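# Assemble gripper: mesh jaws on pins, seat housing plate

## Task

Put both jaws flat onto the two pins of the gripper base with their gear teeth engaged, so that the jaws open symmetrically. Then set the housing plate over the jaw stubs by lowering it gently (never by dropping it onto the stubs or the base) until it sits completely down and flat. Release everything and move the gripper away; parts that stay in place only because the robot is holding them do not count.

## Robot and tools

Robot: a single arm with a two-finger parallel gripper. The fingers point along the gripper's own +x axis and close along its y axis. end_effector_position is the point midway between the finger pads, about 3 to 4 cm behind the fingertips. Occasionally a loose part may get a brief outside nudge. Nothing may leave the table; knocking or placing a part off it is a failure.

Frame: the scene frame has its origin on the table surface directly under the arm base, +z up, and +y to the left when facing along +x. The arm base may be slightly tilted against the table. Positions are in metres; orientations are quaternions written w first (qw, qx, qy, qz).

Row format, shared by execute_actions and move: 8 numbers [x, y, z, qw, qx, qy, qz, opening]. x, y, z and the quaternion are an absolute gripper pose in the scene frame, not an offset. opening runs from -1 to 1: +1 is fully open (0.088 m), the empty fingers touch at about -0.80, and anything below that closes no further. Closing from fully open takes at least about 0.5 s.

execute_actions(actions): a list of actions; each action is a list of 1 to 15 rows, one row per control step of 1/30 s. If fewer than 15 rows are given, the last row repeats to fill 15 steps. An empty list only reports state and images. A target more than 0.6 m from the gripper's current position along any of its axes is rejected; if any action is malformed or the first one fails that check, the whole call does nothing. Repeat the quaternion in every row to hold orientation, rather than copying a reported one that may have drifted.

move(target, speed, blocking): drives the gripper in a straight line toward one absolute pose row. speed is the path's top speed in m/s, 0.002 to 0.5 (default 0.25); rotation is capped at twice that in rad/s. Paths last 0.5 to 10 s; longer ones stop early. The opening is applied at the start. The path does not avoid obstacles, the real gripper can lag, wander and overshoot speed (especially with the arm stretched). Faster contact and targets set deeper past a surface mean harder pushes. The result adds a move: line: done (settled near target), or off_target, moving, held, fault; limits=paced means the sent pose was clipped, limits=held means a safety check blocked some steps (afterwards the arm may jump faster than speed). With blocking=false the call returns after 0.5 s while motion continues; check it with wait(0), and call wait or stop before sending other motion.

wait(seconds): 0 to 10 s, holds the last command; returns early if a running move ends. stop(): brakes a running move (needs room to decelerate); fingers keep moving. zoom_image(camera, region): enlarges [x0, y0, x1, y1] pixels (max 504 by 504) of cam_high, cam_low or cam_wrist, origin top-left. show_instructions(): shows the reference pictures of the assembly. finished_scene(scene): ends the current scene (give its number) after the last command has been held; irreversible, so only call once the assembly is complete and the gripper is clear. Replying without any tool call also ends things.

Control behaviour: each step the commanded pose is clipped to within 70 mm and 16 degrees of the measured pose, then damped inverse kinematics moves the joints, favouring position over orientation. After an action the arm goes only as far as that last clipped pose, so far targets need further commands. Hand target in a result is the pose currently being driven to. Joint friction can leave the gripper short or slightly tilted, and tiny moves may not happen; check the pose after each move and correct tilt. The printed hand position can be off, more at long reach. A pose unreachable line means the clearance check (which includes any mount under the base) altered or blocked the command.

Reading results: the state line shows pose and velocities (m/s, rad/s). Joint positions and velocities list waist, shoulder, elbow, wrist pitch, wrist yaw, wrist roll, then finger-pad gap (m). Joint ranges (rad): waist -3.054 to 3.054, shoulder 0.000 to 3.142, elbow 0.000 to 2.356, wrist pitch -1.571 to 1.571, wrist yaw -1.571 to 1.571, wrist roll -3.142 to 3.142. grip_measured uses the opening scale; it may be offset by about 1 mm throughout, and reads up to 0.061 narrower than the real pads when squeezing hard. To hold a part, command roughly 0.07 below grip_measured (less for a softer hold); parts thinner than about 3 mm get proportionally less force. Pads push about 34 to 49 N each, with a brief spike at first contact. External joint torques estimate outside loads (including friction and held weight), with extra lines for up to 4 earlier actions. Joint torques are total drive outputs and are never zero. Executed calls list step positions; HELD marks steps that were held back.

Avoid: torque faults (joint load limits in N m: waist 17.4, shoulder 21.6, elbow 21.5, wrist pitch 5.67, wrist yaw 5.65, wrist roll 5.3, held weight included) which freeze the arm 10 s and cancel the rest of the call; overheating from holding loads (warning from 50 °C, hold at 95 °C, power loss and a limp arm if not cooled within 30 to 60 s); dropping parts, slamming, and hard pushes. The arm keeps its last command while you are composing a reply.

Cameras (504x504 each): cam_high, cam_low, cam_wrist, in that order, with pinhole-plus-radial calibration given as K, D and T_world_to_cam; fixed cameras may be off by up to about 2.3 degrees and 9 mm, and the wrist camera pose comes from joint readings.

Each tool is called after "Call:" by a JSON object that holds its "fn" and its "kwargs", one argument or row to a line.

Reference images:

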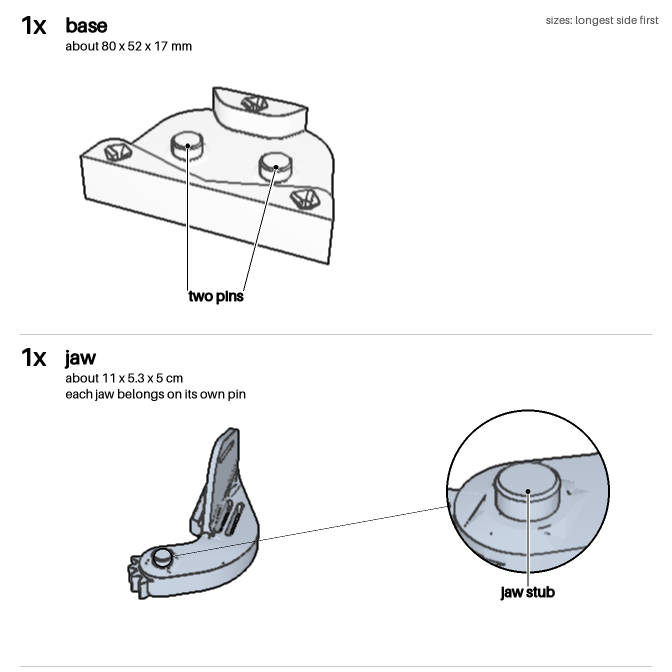

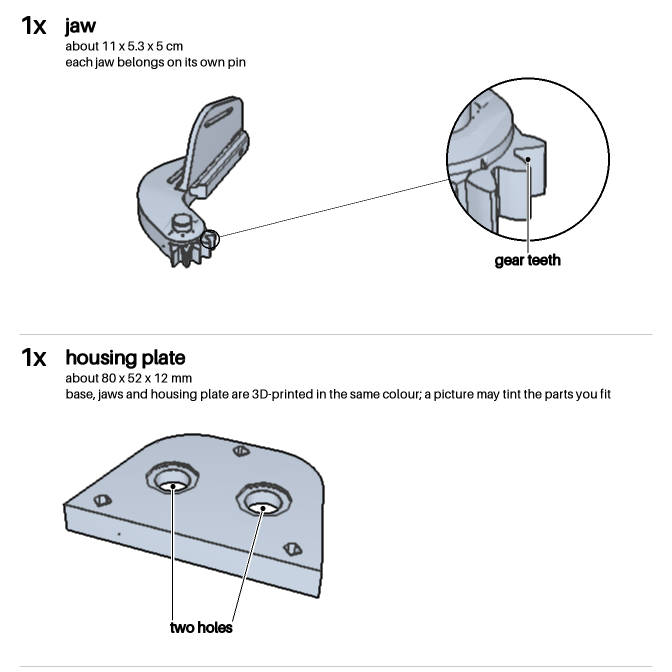

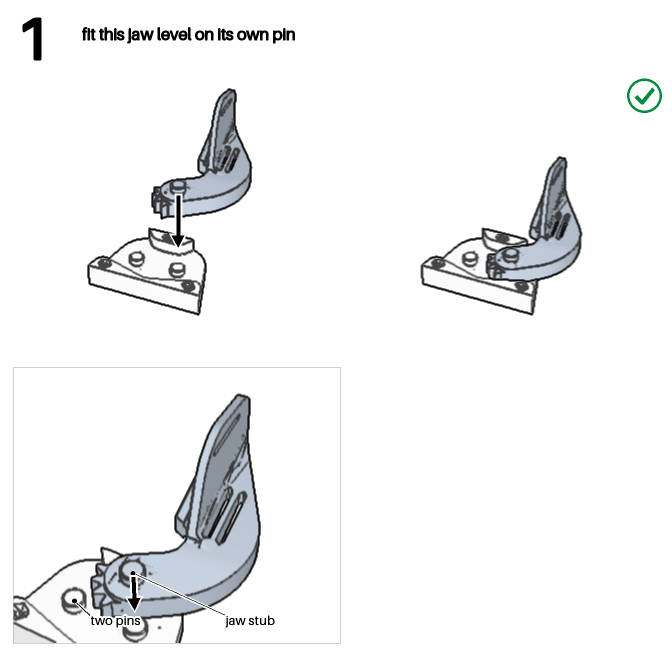

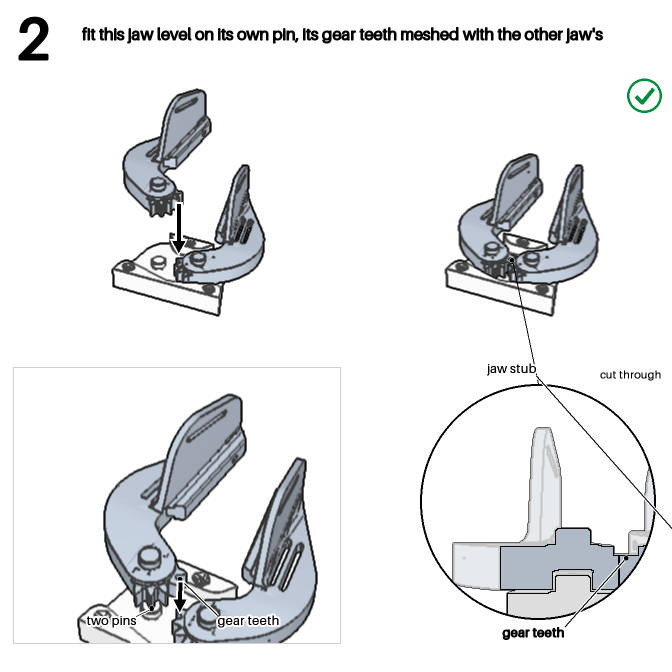

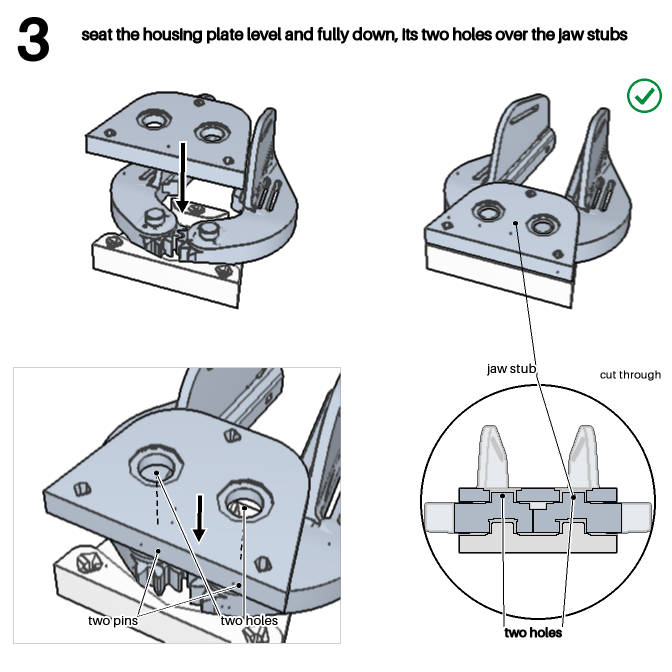

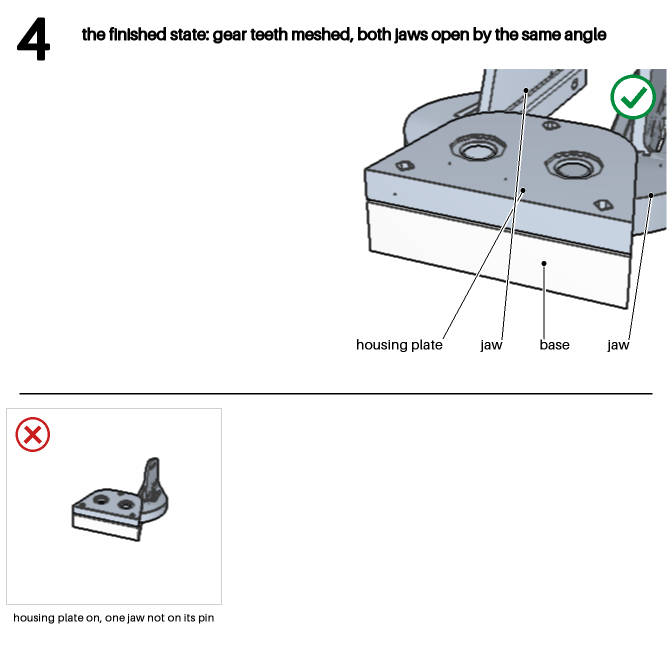

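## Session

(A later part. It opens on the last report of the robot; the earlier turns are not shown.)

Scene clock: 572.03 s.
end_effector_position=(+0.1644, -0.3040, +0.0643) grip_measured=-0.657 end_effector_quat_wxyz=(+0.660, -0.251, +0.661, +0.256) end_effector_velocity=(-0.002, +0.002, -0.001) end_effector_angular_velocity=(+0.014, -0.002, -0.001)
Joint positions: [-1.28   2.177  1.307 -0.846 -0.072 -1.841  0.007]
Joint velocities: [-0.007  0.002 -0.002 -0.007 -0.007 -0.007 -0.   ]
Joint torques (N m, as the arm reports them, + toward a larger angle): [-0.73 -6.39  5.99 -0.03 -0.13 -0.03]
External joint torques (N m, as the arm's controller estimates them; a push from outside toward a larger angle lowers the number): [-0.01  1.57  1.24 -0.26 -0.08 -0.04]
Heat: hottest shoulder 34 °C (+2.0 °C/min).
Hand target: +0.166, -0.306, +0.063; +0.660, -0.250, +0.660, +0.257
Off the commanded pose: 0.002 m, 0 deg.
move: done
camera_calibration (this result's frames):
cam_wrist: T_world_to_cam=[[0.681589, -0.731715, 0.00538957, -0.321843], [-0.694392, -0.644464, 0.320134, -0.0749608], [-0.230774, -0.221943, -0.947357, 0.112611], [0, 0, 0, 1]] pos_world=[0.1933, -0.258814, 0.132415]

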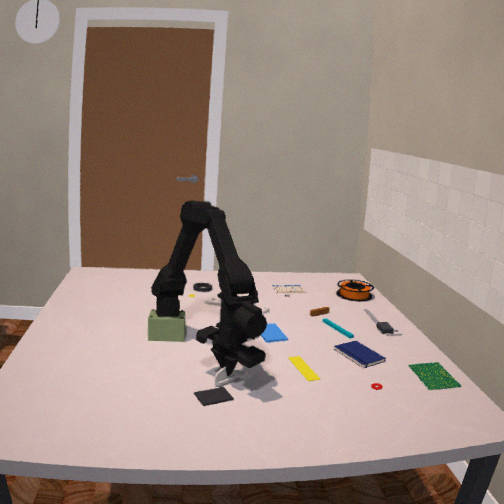

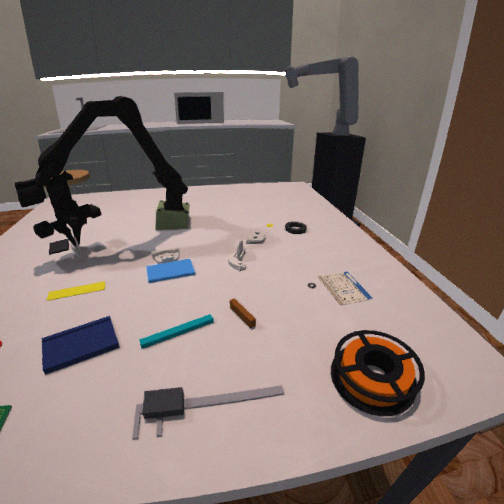

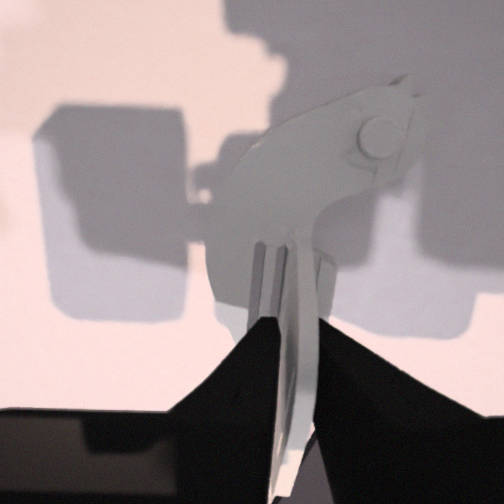

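Call:
{"fn": "move", "kwargs": {
  "target": [0.1655, -0.3055, 0.063, 0.6601, -0.2534, 0.6601, 0.2534, -0.78],
  "speed": 0.01
}}

Scene clock: 574.40 s.
end_effector_position=(+0.1650, -0.3052, +0.0643) grip_measured=-0.763 end_effector_quat_wxyz=(+0.660, -0.253, +0.661, +0.254) end_effector_velocity=(+0.000, -0.000, -0.001) end_effector_angular_velocity=(+0.001, -0.008, +0.005)
Joint positions: [-1.28   2.177  1.307 -0.84  -0.072 -1.841  0.002]
Joint velocities: [-0.002  0.002 -0.002  0.007 -0.007 -0.007 -0.   ]
Joint torques (N m, as the arm reports them, + toward a larger angle): [-0.65 -7.37  4.54  0.44 -0.11  0.01]
External joint torques (N m, as the arm's controller estimates them; a push from outside toward a larger angle lowers the number): [ 0.03  0.64 -0.28  0.19 -0.06  0.01]
Heat: hottest shoulder 34 °C (+2.0 °C/min).
Hand target: +0.165, -0.305, +0.063; +0.660, -0.253, +0.660, +0.253
Off the commanded pose: 0.001 m, 0 deg.
move: done
camera_calibration (this result's frames):
cam_wrist: T_world_to_cam=[[0.681894, -0.731365, 0.0112278, -0.323437], [-0.694977, -0.643028, 0.32175, -0.0748823], [-0.228097, -0.227202, -0.946758, 0.110393], [0, 0, 0, 1]] pos_world=[0.193688, -0.25962, 0.132241]

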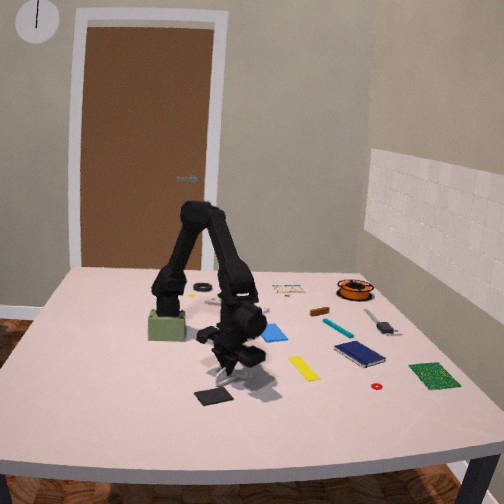

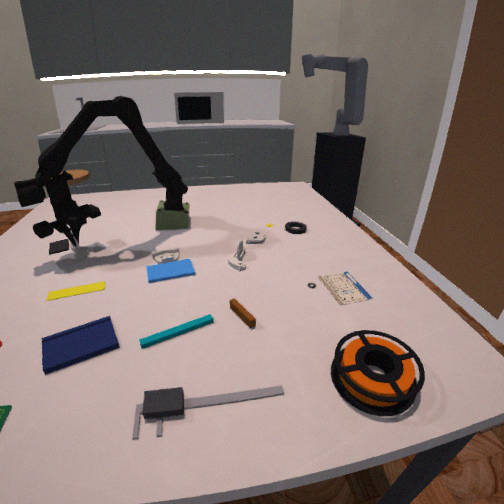

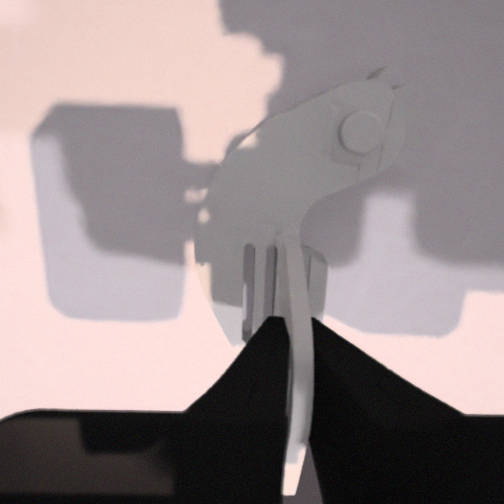

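Call:
{"fn": "move", "kwargs": {
  "target": [0.1655, -0.3055, 0.063, 0.6601, -0.2534, 0.6601, 0.2534, -0.86],
  "speed": 0.01
}}

Call:
{"fn": "zoom_image", "kwargs": {
  "camera": "cam_wrist",
  "region": [180, 40, 460, 340]
}}

Scene clock: 578.97 s.
end_effector_position=(+0.1651, -0.3054, +0.0643) grip_measured=-0.763 end_effector_quat_wxyz=(+0.660, -0.253, +0.660, +0.253) end_effector_velocity=(-0.002, -0.001, +0.003) end_effector_angular_velocity=(-0.005, +0.005, +0.005)
Joint positions: [-1.28   2.177  1.307 -0.839 -0.072 -1.841  0.002]
Joint velocities: [-0.002 -0.007  0.002 -0.007  0.007 -0.007  0.   ]
Joint torques (N m, as the arm reports them, + toward a larger angle): [-0.58 -7.17  4.73  0.44 -0.09  0.04]
External joint torques (N m, as the arm's controller estimates them; a push from outside toward a larger angle lowers the number): [ 0.09  0.95 -0.13  0.19 -0.04  0.04]
Heat: hottest shoulder 34 °C (+2.0 °C/min).
Hand target: +0.166, -0.306, +0.063; +0.660, -0.254, +0.660, +0.253
Off the commanded pose: 0.001 m, 0 deg.
move: done
camera_calibration (this result's frames):
cam_wrist: T_world_to_cam=[[0.681931, -0.731319, 0.0119575, -0.323635], [-0.69505, -0.642848, 0.321951, -0.074872], [-0.227762, -0.22786, -0.946681, 0.110116], [0, 0, 0, 1]] pos_world=[0.193737, -0.259721, 0.132219]

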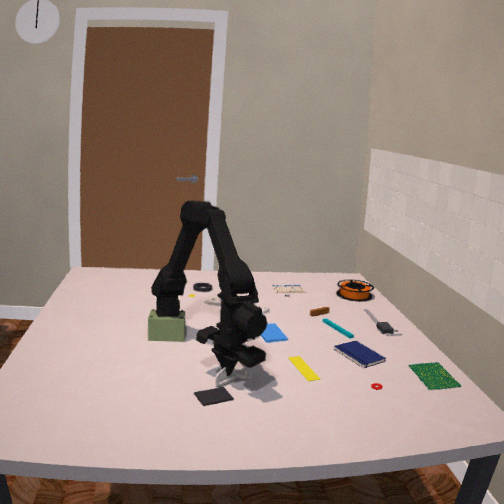

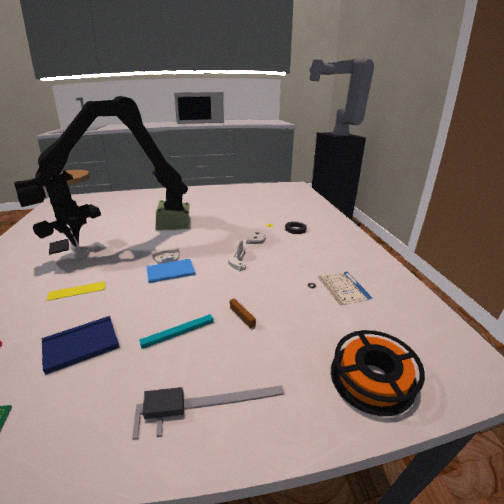

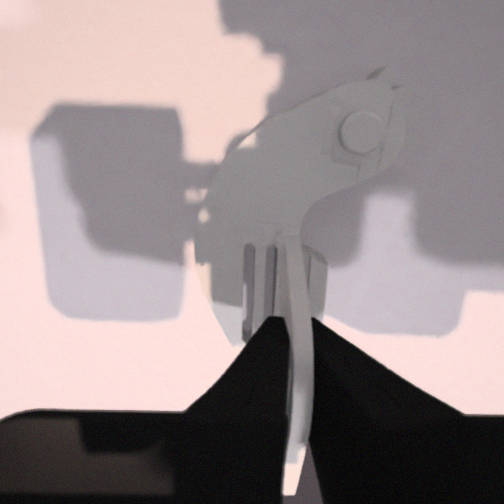

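Region (180, 40, 460, 340) of cam_wrist's 504x504 image, scaled by 1.680, with more detail than that image has; it fills the left 470 columns of this view, and the rest is white.

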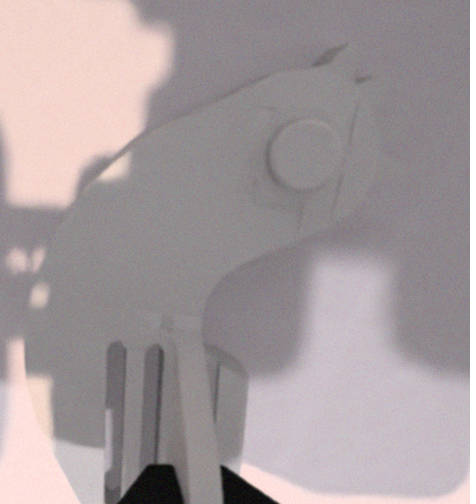

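Call:
{"fn": "move", "kwargs": {
  "target": [0.17, -0.30, 0.14, 0.6601, -0.2534, 0.6601, 0.2534, -0.86],
  "speed": 0.06
}}

Call:
{"fn": "move", "kwargs": {
  "target": [0.25, -0.18, 0.14, 0.5793, 0.4056, 0.5793, -0.4056, -0.86],
  "speed": 0.25
}}

Call:
{"fn": "move", "kwargs": {
  "target": [0.3046, -0.045, 0.125, -0.0062, 0.7071, -0.0062, -0.7071, -0.86],
  "speed": 0.25
}}

Scene clock: 605.93 s.
end_effector_position=(+0.1665, -0.2970, +0.1313) grip_measured=-0.763 end_effector_quat_wxyz=(+0.659, -0.243, +0.662, +0.262) end_effector_velocity=(-0.001, +0.004, +0.002) end_effector_angular_velocity=(+0.019, +0.001, +0.003)
Joint positions: [-1.28   2.081  1.453 -1.107 -0.072 -1.84   0.002]
Joint velocities: [-0.002 -0.002  0.002 -0.022 -0.007 -0.007 -0.   ]
Joint torques (N m, as the arm reports them, + toward a larger angle): [-0.41 -9.15  6.84 -0.02 -0.1   0.1 ]
External joint torques (N m, as the arm's controller estimates them; a push from outside toward a larger angle lowers the number): [ 0.25 -1.36  1.67 -0.22 -0.05  0.1 ]
Heat: hottest shoulder 35 °C (+2.0 °C/min).
Hand target: +0.170, -0.299, +0.140; +0.660, -0.253, +0.660, +0.253
Off the commanded pose: 0.010 m, 2 deg.
move: off_target
camera_calibration (this result's frames):
cam_wrist: T_world_to_cam=[[0.680226, -0.732882, -0.0132716, -0.316192], [-0.692787, -0.648716, 0.314982, -0.0912496], [-0.239454, -0.205064, -0.949005, 0.184847], [0, 0, 0, 1]] pos_world=[0.196128, -0.253021, 0.199967]

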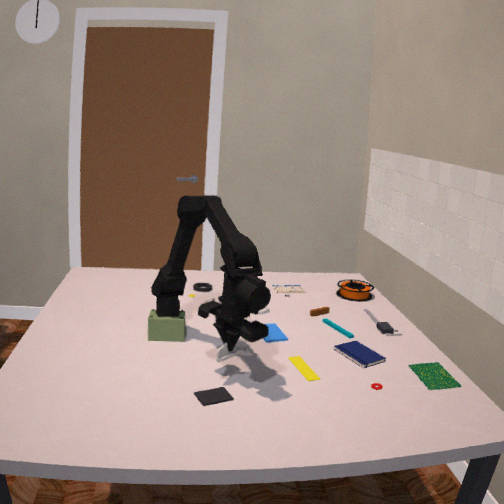

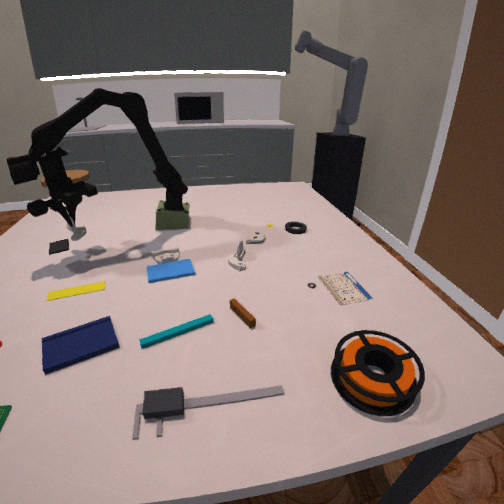

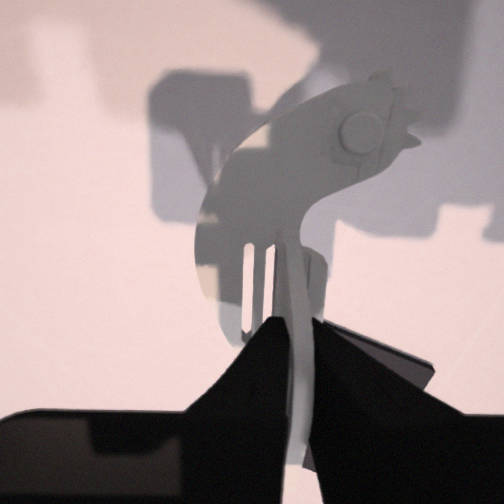

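Scene clock: 610.37 s.
end_effector_position=(+0.2514, -0.1818, +0.1368) grip_measured=-0.763 end_effector_quat_wxyz=(+0.576, +0.407, +0.583, -0.404) end_effector_velocity=(-0.000, +0.001, +0.003) end_effector_angular_velocity=(+0.004, -0.007, -0.010)
Joint positions: [-0.888  1.894  1.285 -1.072 -0.124  0.503  0.002]
Joint velocities: [-0.002 -0.007  0.002 -0.007 -0.007  0.007 -0.   ]
Joint torques (N m, as the arm reports them, + toward a larger angle): [-0.88 -8.31  4.26  0.26 -0.06  0.11]
External joint torques (N m, as the arm's controller estimates them; a push from outside toward a larger angle lowers the number): [ 0.07 -1.43 -1.   -0.03 -0.08  0.11]
Heat: hottest shoulder 36 °C (+3.0 °C/min).
Hand target: +0.251, -0.180, +0.140; +0.580, +0.407, +0.579, -0.404
Off the commanded pose: 0.004 m, 1 deg.
move: done
camera_calibration (this result's frames):
cam_wrist: T_world_to_cam=[[-0.933114, -0.359307, 0.0140424, 0.180372], [-0.334758, 0.882292, 0.330905, 0.226752], [-0.131286, 0.304072, -0.943559, 0.298608], [0, 0, 0, 1]] pos_world=[0.283417, -0.226051, 0.204188]

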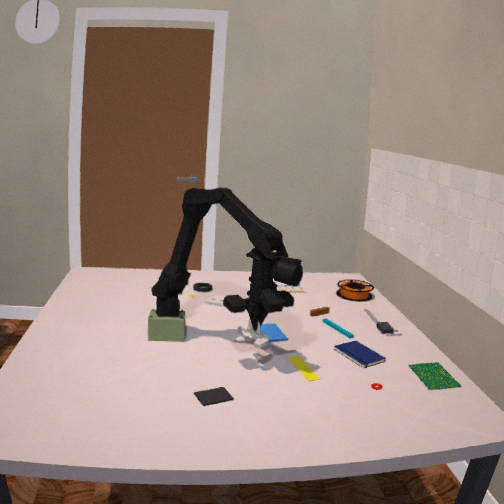

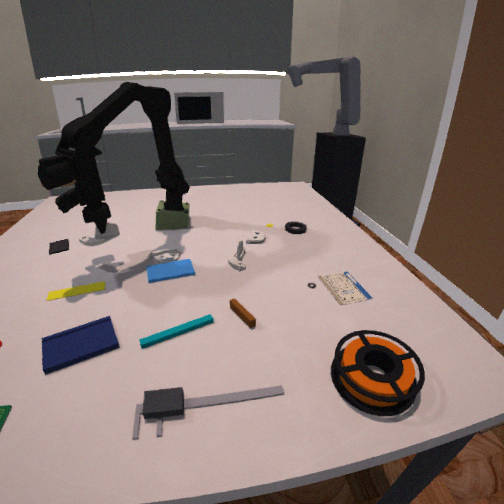

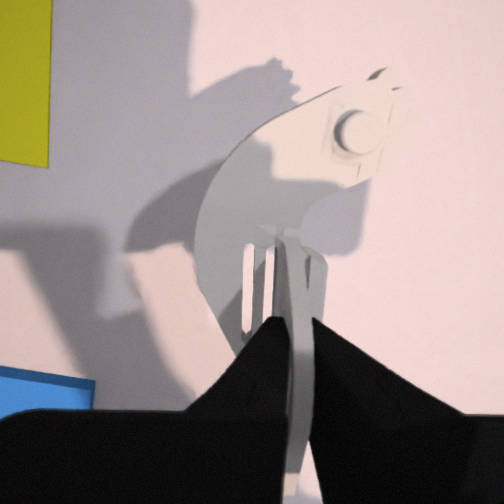

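Scene clock: 614.77 s.
end_effector_position=(+0.3034, -0.0455, +0.1202) grip_measured=-0.763 end_effector_quat_wxyz=(-0.010, +0.701, -0.003, -0.713) end_effector_velocity=(-0.002, +0.001, +0.002) end_effector_angular_velocity=(+0.008, +0.000, -0.010)
Joint positions: [-0.431  1.816  1.205 -1.015 -0.158  2.901  0.002]
Joint velocities: [-0.002 -0.007 -0.002 -0.007 -0.007  0.007 -0.   ]
Joint torques (N m, as the arm reports them, + toward a larger angle): [-1.2  -7.51  5.39  0.16  0.    0.13]
External joint torques (N m, as the arm's controller estimates them; a push from outside toward a larger angle lowers the number): [-0.05 -1.    0.37 -0.02 -0.02  0.13]
Heat: hottest shoulder 36 °C (+3.0 °C/min).
Hand target: +0.306, -0.044, +0.125; -0.008, +0.708, -0.004, -0.706
Off the commanded pose: 0.005 m, 1 deg.
move: done
camera_calibration (this result's frames):
cam_wrist: T_world_to_cam=[[0.00141776, 0.999758, 0.0219515, 0.0554025], [0.952303, -0.00804837, 0.305049, -0.298583], [0.305152, 0.0204719, -0.952084, 0.104051], [0, 0, 0, 1]] pos_world=[0.252511, -0.0599224, 0.188932]

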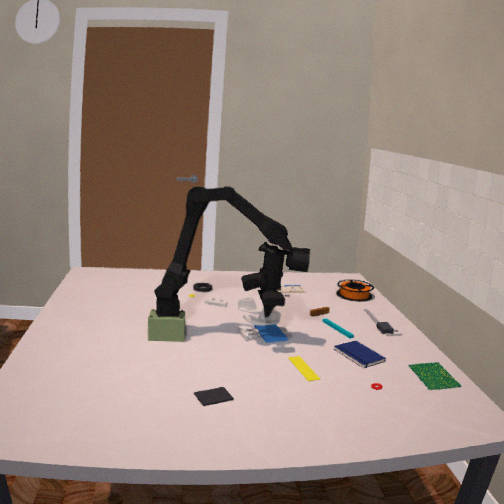

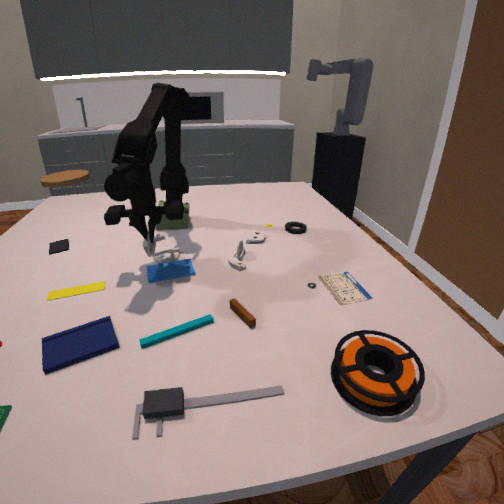

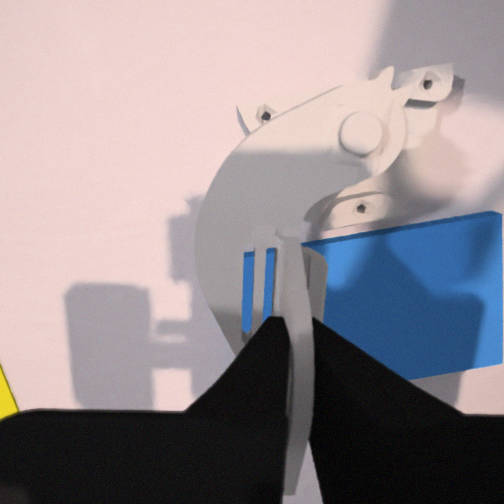

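Call:
{"fn": "zoom_image", "kwargs": {
  "camera": "cam_wrist",
  "region": [230, 50, 480, 250]
}}

Region (230, 50, 480, 250) of cam_wrist's 504x504 image, scaled by 2.016, with more detail than that image has; it fills the top 403 rows of this view, and the rest is white.

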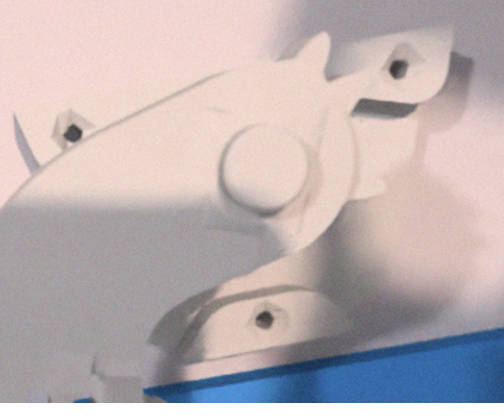

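Call:
{"fn": "move", "kwargs": {
  "target": [0.3185, -0.0465, 0.092, -0.0062, 0.7071, -0.0062, -0.7071, -0.86],
  "speed": 0.04
}}

Call:
{"fn": "zoom_image", "kwargs": {
  "camera": "cam_wrist",
  "region": [200, 0, 504, 250]
}}

Scene clock: 652.10 s.
end_effector_position=(+0.3210, -0.0466, +0.0966) grip_measured=-0.763 end_effector_quat_wxyz=(-0.005, +0.712, -0.005, -0.702) end_effector_velocity=(-0.001, +0.002, -0.003) end_effector_angular_velocity=(+0.008, +0.001, -0.005)
Joint positions: [-0.41   1.883  1.194 -0.901 -0.157  2.924  0.002]
Joint velocities: [ 0.002  0.002 -0.007  0.007 -0.007  0.007 -0.   ]
Joint torques (N m, as the arm reports them, + toward a larger angle): [-0.98 -5.77  4.18  0.21  0.18  0.08]
External joint torques (N m, as the arm's controller estimates them; a push from outside toward a larger angle lowers the number): [ 0.17  1.07 -0.69 -0.02  0.16  0.08]
Heat: hottest shoulder 37 °C (+3.0 °C/min).
Hand target: +0.319, -0.047, +0.092; -0.006, +0.707, -0.006, -0.707
Off the commanded pose: 0.005 m, 1 deg.
move: done
camera_calibration (this result's frames):
cam_wrist: T_world_to_cam=[[-0.0027132, 0.999916, 0.0127099, 0.0592252], [0.942634, -0.00168547, 0.333825, -0.307426], [0.333818, 0.0128865, -0.942549, 0.065714], [0, 0, 0, 1]] pos_world=[0.268014, -0.0605852, 0.163812]

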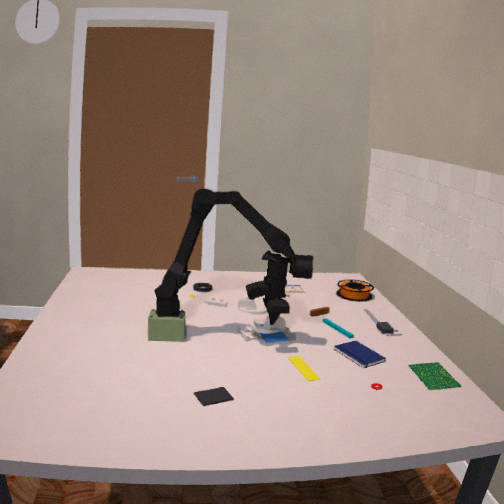

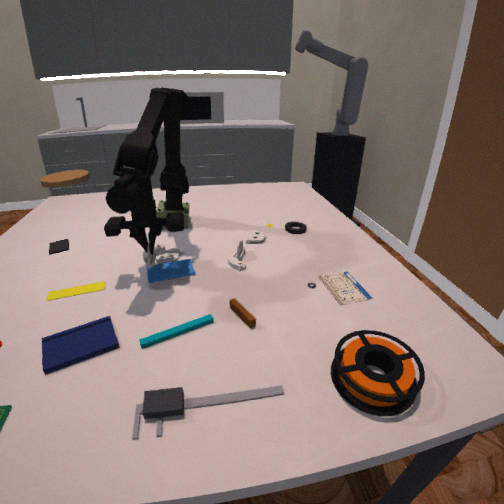

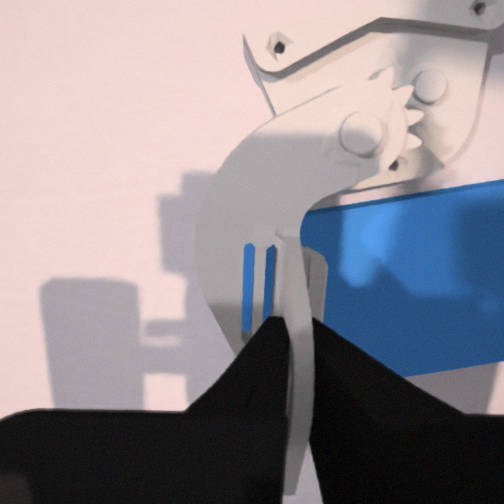

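Region (200, 0, 504, 250) of cam_wrist's 504x504 image, scaled by 1.658, with more detail than that image has; it fills the top 414 rows of this view, and the rest is white.

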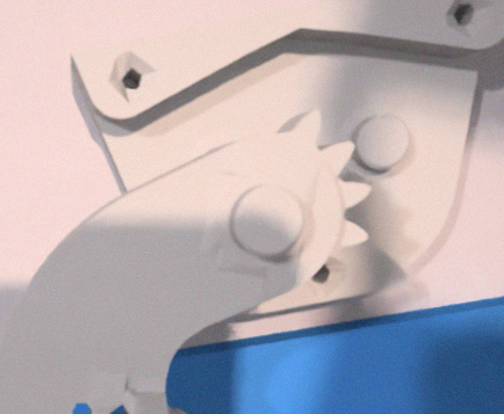

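Call:
{"fn": "move", "kwargs": {
  "target": [0.311, -0.0458, 0.083, -0.0062, 0.7071, -0.0062, -0.7071, -0.86],
  "speed": 0.02
}}

Call:
{"fn": "zoom_image", "kwargs": {
  "camera": "cam_wrist",
  "region": [200, 0, 504, 250]
}}

Scene clock: 681.10 s.
end_effector_position=(+0.3129, -0.0462, +0.0841) grip_measured=-0.763 end_effector_quat_wxyz=(-0.007, +0.708, -0.005, -0.706) end_effector_velocity=(-0.001, -0.002, +0.001) end_effector_angular_velocity=(-0.009, -0.006, +0.006)
Joint positions: [-0.408  1.884  1.14  -0.856 -0.157  2.926  0.002]
Joint velocities: [-0.002 -0.007 -0.007  0.007  0.007 -0.007 -0.   ]
Joint torques (N m, as the arm reports them, + toward a larger angle): [-0.79 -6.71  3.95  0.24  0.13  0.05]
External joint torques (N m, as the arm's controller estimates them; a push from outside toward a larger angle lowers the number): [ 0.36  0.1  -0.89  0.    0.12  0.05]
Heat: hottest shoulder 34 °C (-2.0 °C/min).
Hand target: +0.311, -0.046, +0.083; -0.006, +0.707, -0.006, -0.707
Off the commanded pose: 0.002 m, 0 deg.
move: done
camera_calibration (this result's frames):
cam_wrist: T_world_to_cam=[[-0.000288799, 0.999887, 0.0150153, 0.0580873], [0.945826, -0.00460197, 0.324642, -0.296005], [0.324675, 0.0142956, -0.945718, 0.0598213], [0, 0, 0, 1]] pos_world=[0.260563, -0.0602981, 0.151797]

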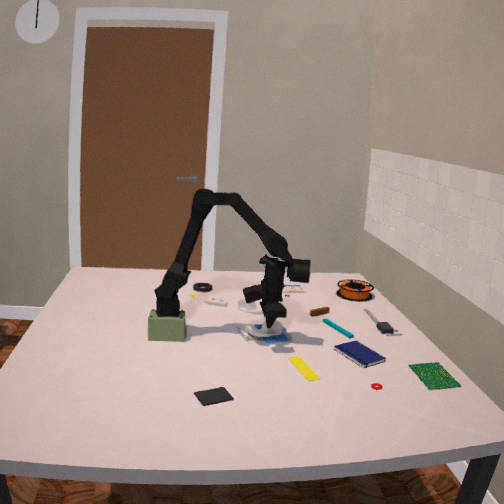

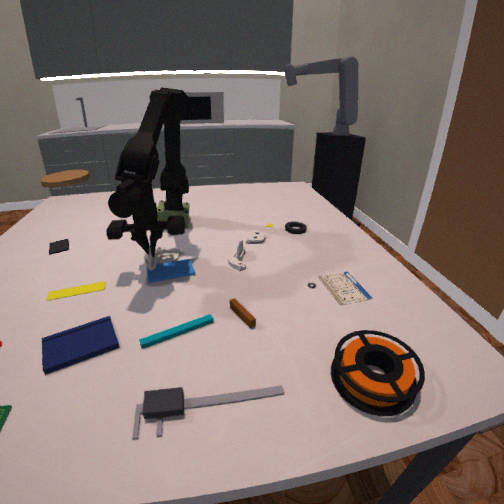

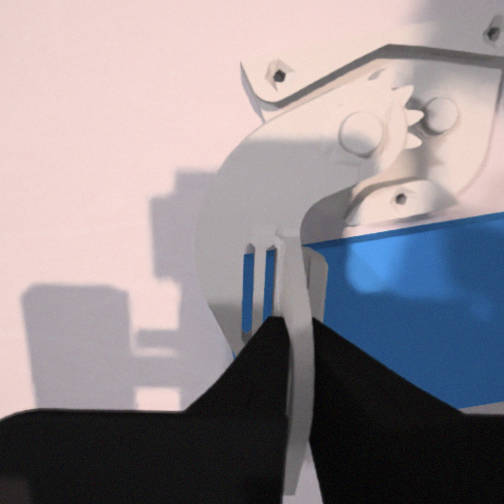

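Region (200, 0, 504, 250) of cam_wrist's 504x504 image, scaled by 1.658, with more detail than that image has; it fills the top 414 rows of this view, and the rest is white.

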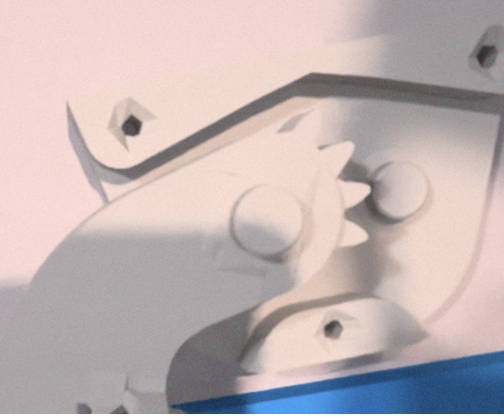

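Call:
{"fn": "move", "kwargs": {
  "target": [0.312, -0.0452, 0.075, -0.0062, 0.7071, -0.0062, -0.7071, -0.86],
  "speed": 0.008
}}

Call:
{"fn": "zoom_image", "kwargs": {
  "camera": "cam_wrist",
  "region": [200, 0, 504, 250]
}}

Scene clock: 695.70 s.
end_effector_position=(+0.3146, -0.0453, +0.0791) grip_measured=-0.763 end_effector_quat_wxyz=(-0.006, +0.712, -0.005, -0.702) end_effector_velocity=(+0.001, +0.000, +0.000) end_effector_angular_velocity=(+0.005, -0.009, +0.006)
Joint positions: [-0.402  1.89   1.126 -0.826 -0.157  2.932  0.002]
Joint velocities: [-0.002 -0.002 -0.002  0.007 -0.007 -0.007 -0.   ]
Joint torques (N m, as the arm reports them, + toward a larger angle): [-1.07 -5.59  3.91  0.27  0.14  0.12]
External joint torques (N m, as the arm's controller estimates them; a push from outside toward a larger angle lowers the number): [ 0.13  1.17 -0.85  0.02  0.12  0.12]
Heat: hottest shoulder 35 °C (-2.0 °C/min).
Hand target: +0.312, -0.045, +0.075; -0.006, +0.707, -0.006, -0.707
Off the commanded pose: 0.005 m, 1 deg.
move: done
camera_calibration (this result's frames):
cam_wrist: T_world_to_cam=[[-0.00241264, 0.999918, 0.0125853, 0.0580765], [0.942664, -0.00192603, 0.333738, -0.295634], [0.333735, 0.0126689, -0.942582, 0.0514121], [0, 0, 0, 1]] pos_world=[0.261666, -0.0592924, 0.146394]

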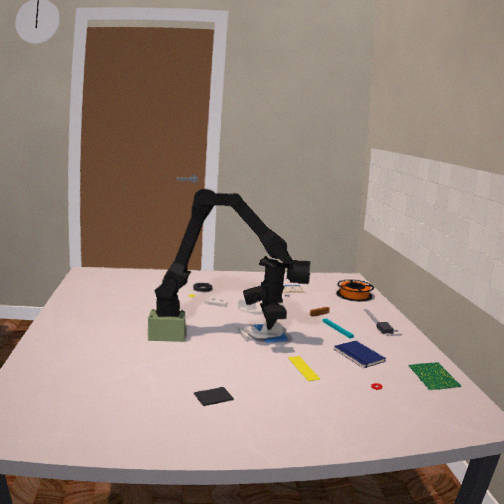

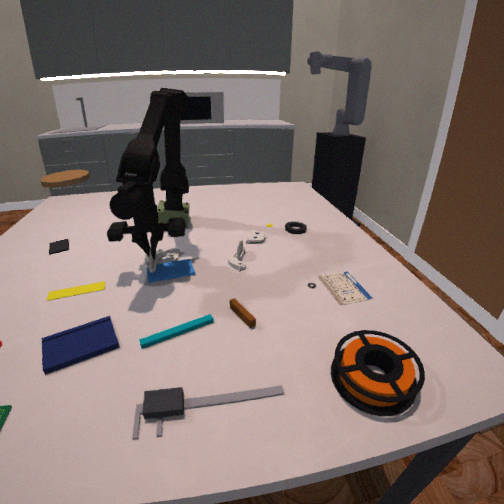

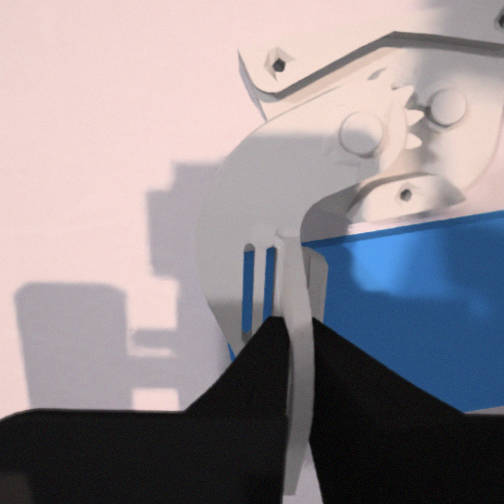

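Region (200, 0, 504, 250) of cam_wrist's 504x504 image, scaled by 1.658, with more detail than that image has; it fills the top 414 rows of this view, and the rest is white.

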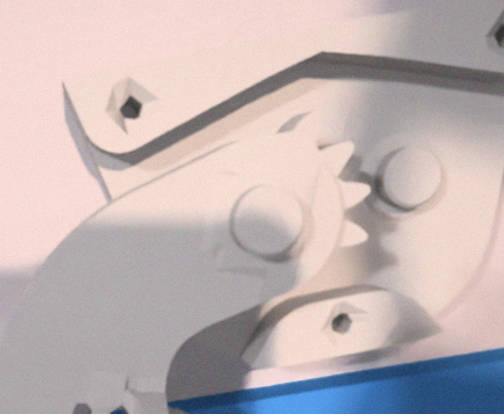

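Call:
{"fn": "move", "kwargs": {
  "target": [0.311, -0.0452, 0.0705, -0.0062, 0.7071, -0.0062, -0.7071, -0.86],
  "speed": 0.006
}}

Call:
{"fn": "zoom_image", "kwargs": {
  "camera": "cam_wrist",
  "region": [200, 0, 504, 250]
}}

Scene clock: 707.80 s.
end_effector_position=(+0.3137, -0.0454, +0.0746) grip_measured=-0.763 end_effector_quat_wxyz=(-0.006, +0.712, -0.005, -0.702) end_effector_velocity=(-0.000, +0.002, -0.001) end_effector_angular_velocity=(+0.021, -0.008, +0.006)
Joint positions: [-0.401  1.895  1.113 -0.807 -0.157  2.934  0.002]
Joint velocities: [-0.002 -0.002 -0.007  0.007 -0.022 -0.007 -0.   ]
Joint torques (N m, as the arm reports them, + toward a larger angle): [-0.89 -5.57  3.88  0.26  0.16  0.07]
External joint torques (N m, as the arm's controller estimates them; a push from outside toward a larger angle lowers the number): [ 0.26  1.18 -0.84  0.01  0.15  0.07]
Heat: hottest shoulder 34 °C (-3.0 °C/min).
Hand target: +0.311, -0.045, +0.071; -0.006, +0.707, -0.006, -0.707
Off the commanded pose: 0.005 m, 1 deg.
move: done
camera_calibration (this result's frames):
cam_wrist: T_world_to_cam=[[-0.00207798, 0.999919, 0.0125248, 0.0581653], [0.9426, -0.00222371, 0.333916, -0.293267], [0.333917, 0.0124998, -0.94252, 0.0473687], [0, 0, 0, 1]] pos_world=[0.260737, -0.0594049, 0.141844]

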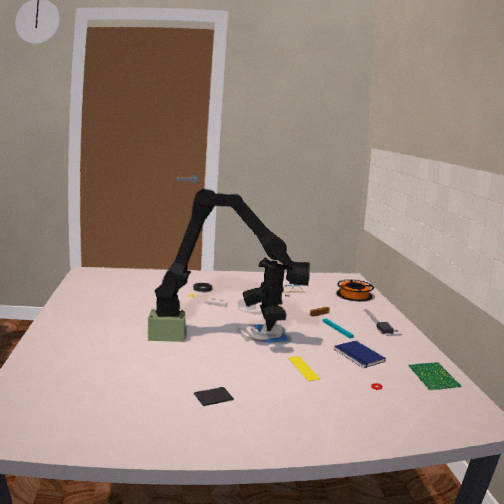

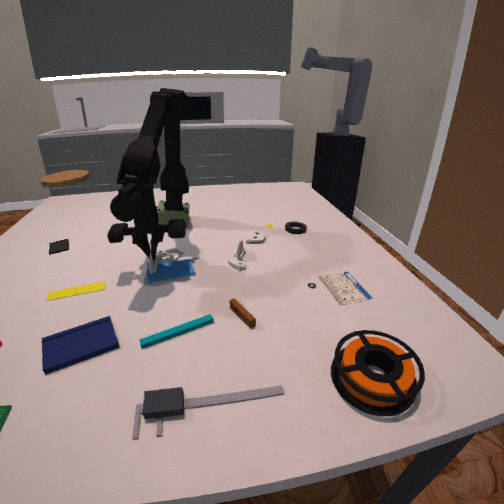

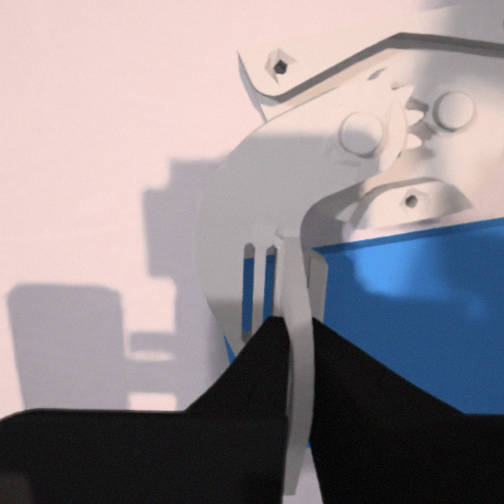

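Region (200, 0, 504, 250) of cam_wrist's 504x504 image, scaled by 1.658, with more detail than that image has; it fills the top 414 rows of this view, and the rest is white.

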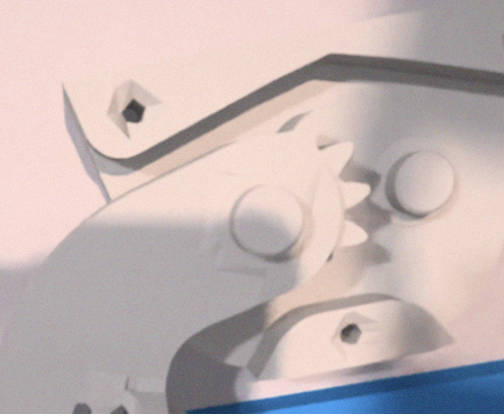

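Call:
{"fn": "move", "kwargs": {
  "target": [0.311, -0.0452, 0.067, -0.0062, 0.7071, -0.0062, -0.7071, -0.86],
  "speed": 0.006
}}

Call:
{"fn": "zoom_image", "kwargs": {
  "camera": "cam_wrist",
  "region": [200, 0, 504, 250]
}}

Scene clock: 713.73 s.
end_effector_position=(+0.3140, -0.0454, +0.0715) grip_measured=-0.763 end_effector_quat_wxyz=(-0.005, +0.712, -0.005, -0.702) end_effector_velocity=(-0.005, -0.001, -0.002) end_effector_angular_velocity=(-0.004, +0.018, +0.002)
Joint positions: [-0.399  1.901  1.107 -0.793 -0.157  2.936  0.002]
Joint velocities: [-0.002  0.002 -0.007 -0.007  0.007 -0.007 -0.   ]
Joint torques (N m, as the arm reports them, + toward a larger angle): [-0.93 -5.24  3.79  0.31  0.15  0.08]
External joint torques (N m, as the arm's controller estimates them; a push from outside toward a larger angle lowers the number): [ 0.24  1.43 -0.83  0.07  0.13  0.08]
Heat: hottest shoulder 34 °C (-3.0 °C/min).
Hand target: +0.311, -0.045, +0.067; -0.006, +0.707, -0.006, -0.707
Off the commanded pose: 0.005 m, 1 deg.
move: done
camera_calibration (this result's frames):
cam_wrist: T_world_to_cam=[[-0.00230253, 0.999923, 0.01222, 0.0582245], [0.942209, -0.00192465, 0.335021, -0.292443], [0.335019, 0.0122852, -0.942131, 0.0439805], [0, 0, 0, 1]] pos_world=[0.260942, -0.0593232, 0.138698]

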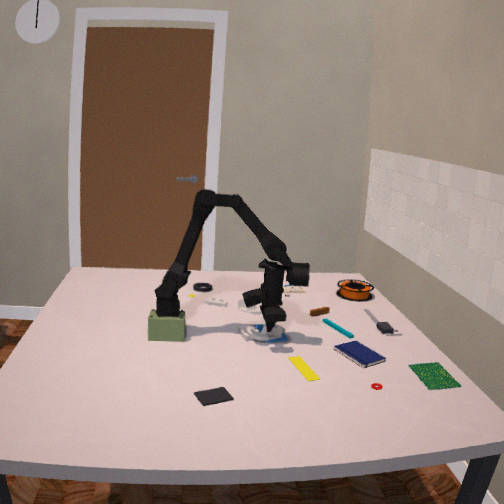

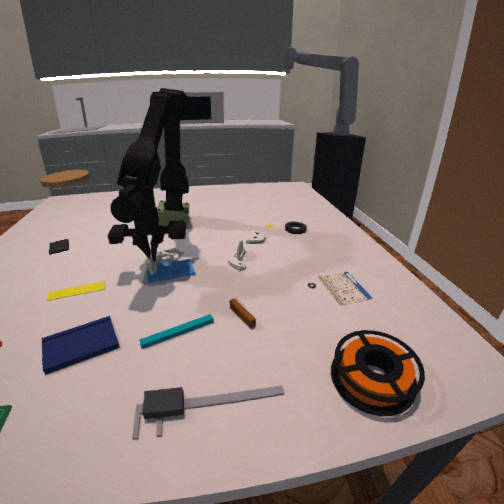

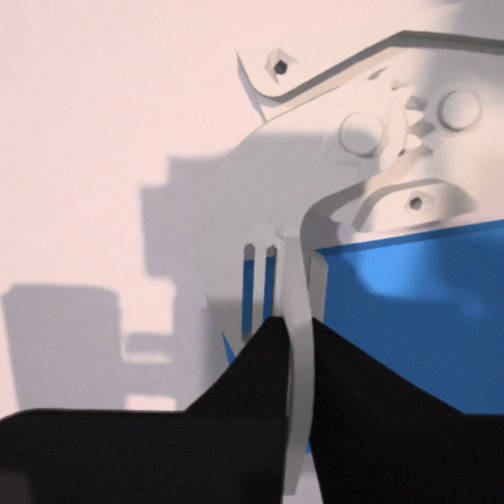

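Region (200, 0, 504, 250) of cam_wrist's 504x504 image, scaled by 1.658, with more detail than that image has; it fills the top 414 rows of this view, and the rest is white.

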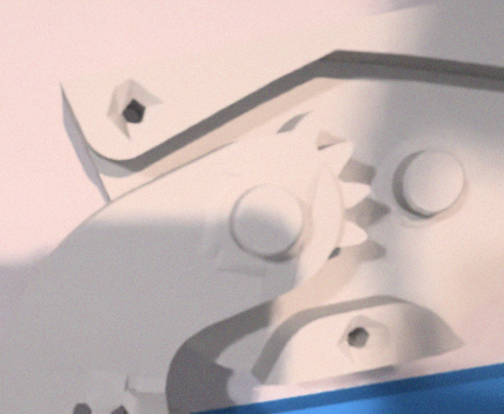

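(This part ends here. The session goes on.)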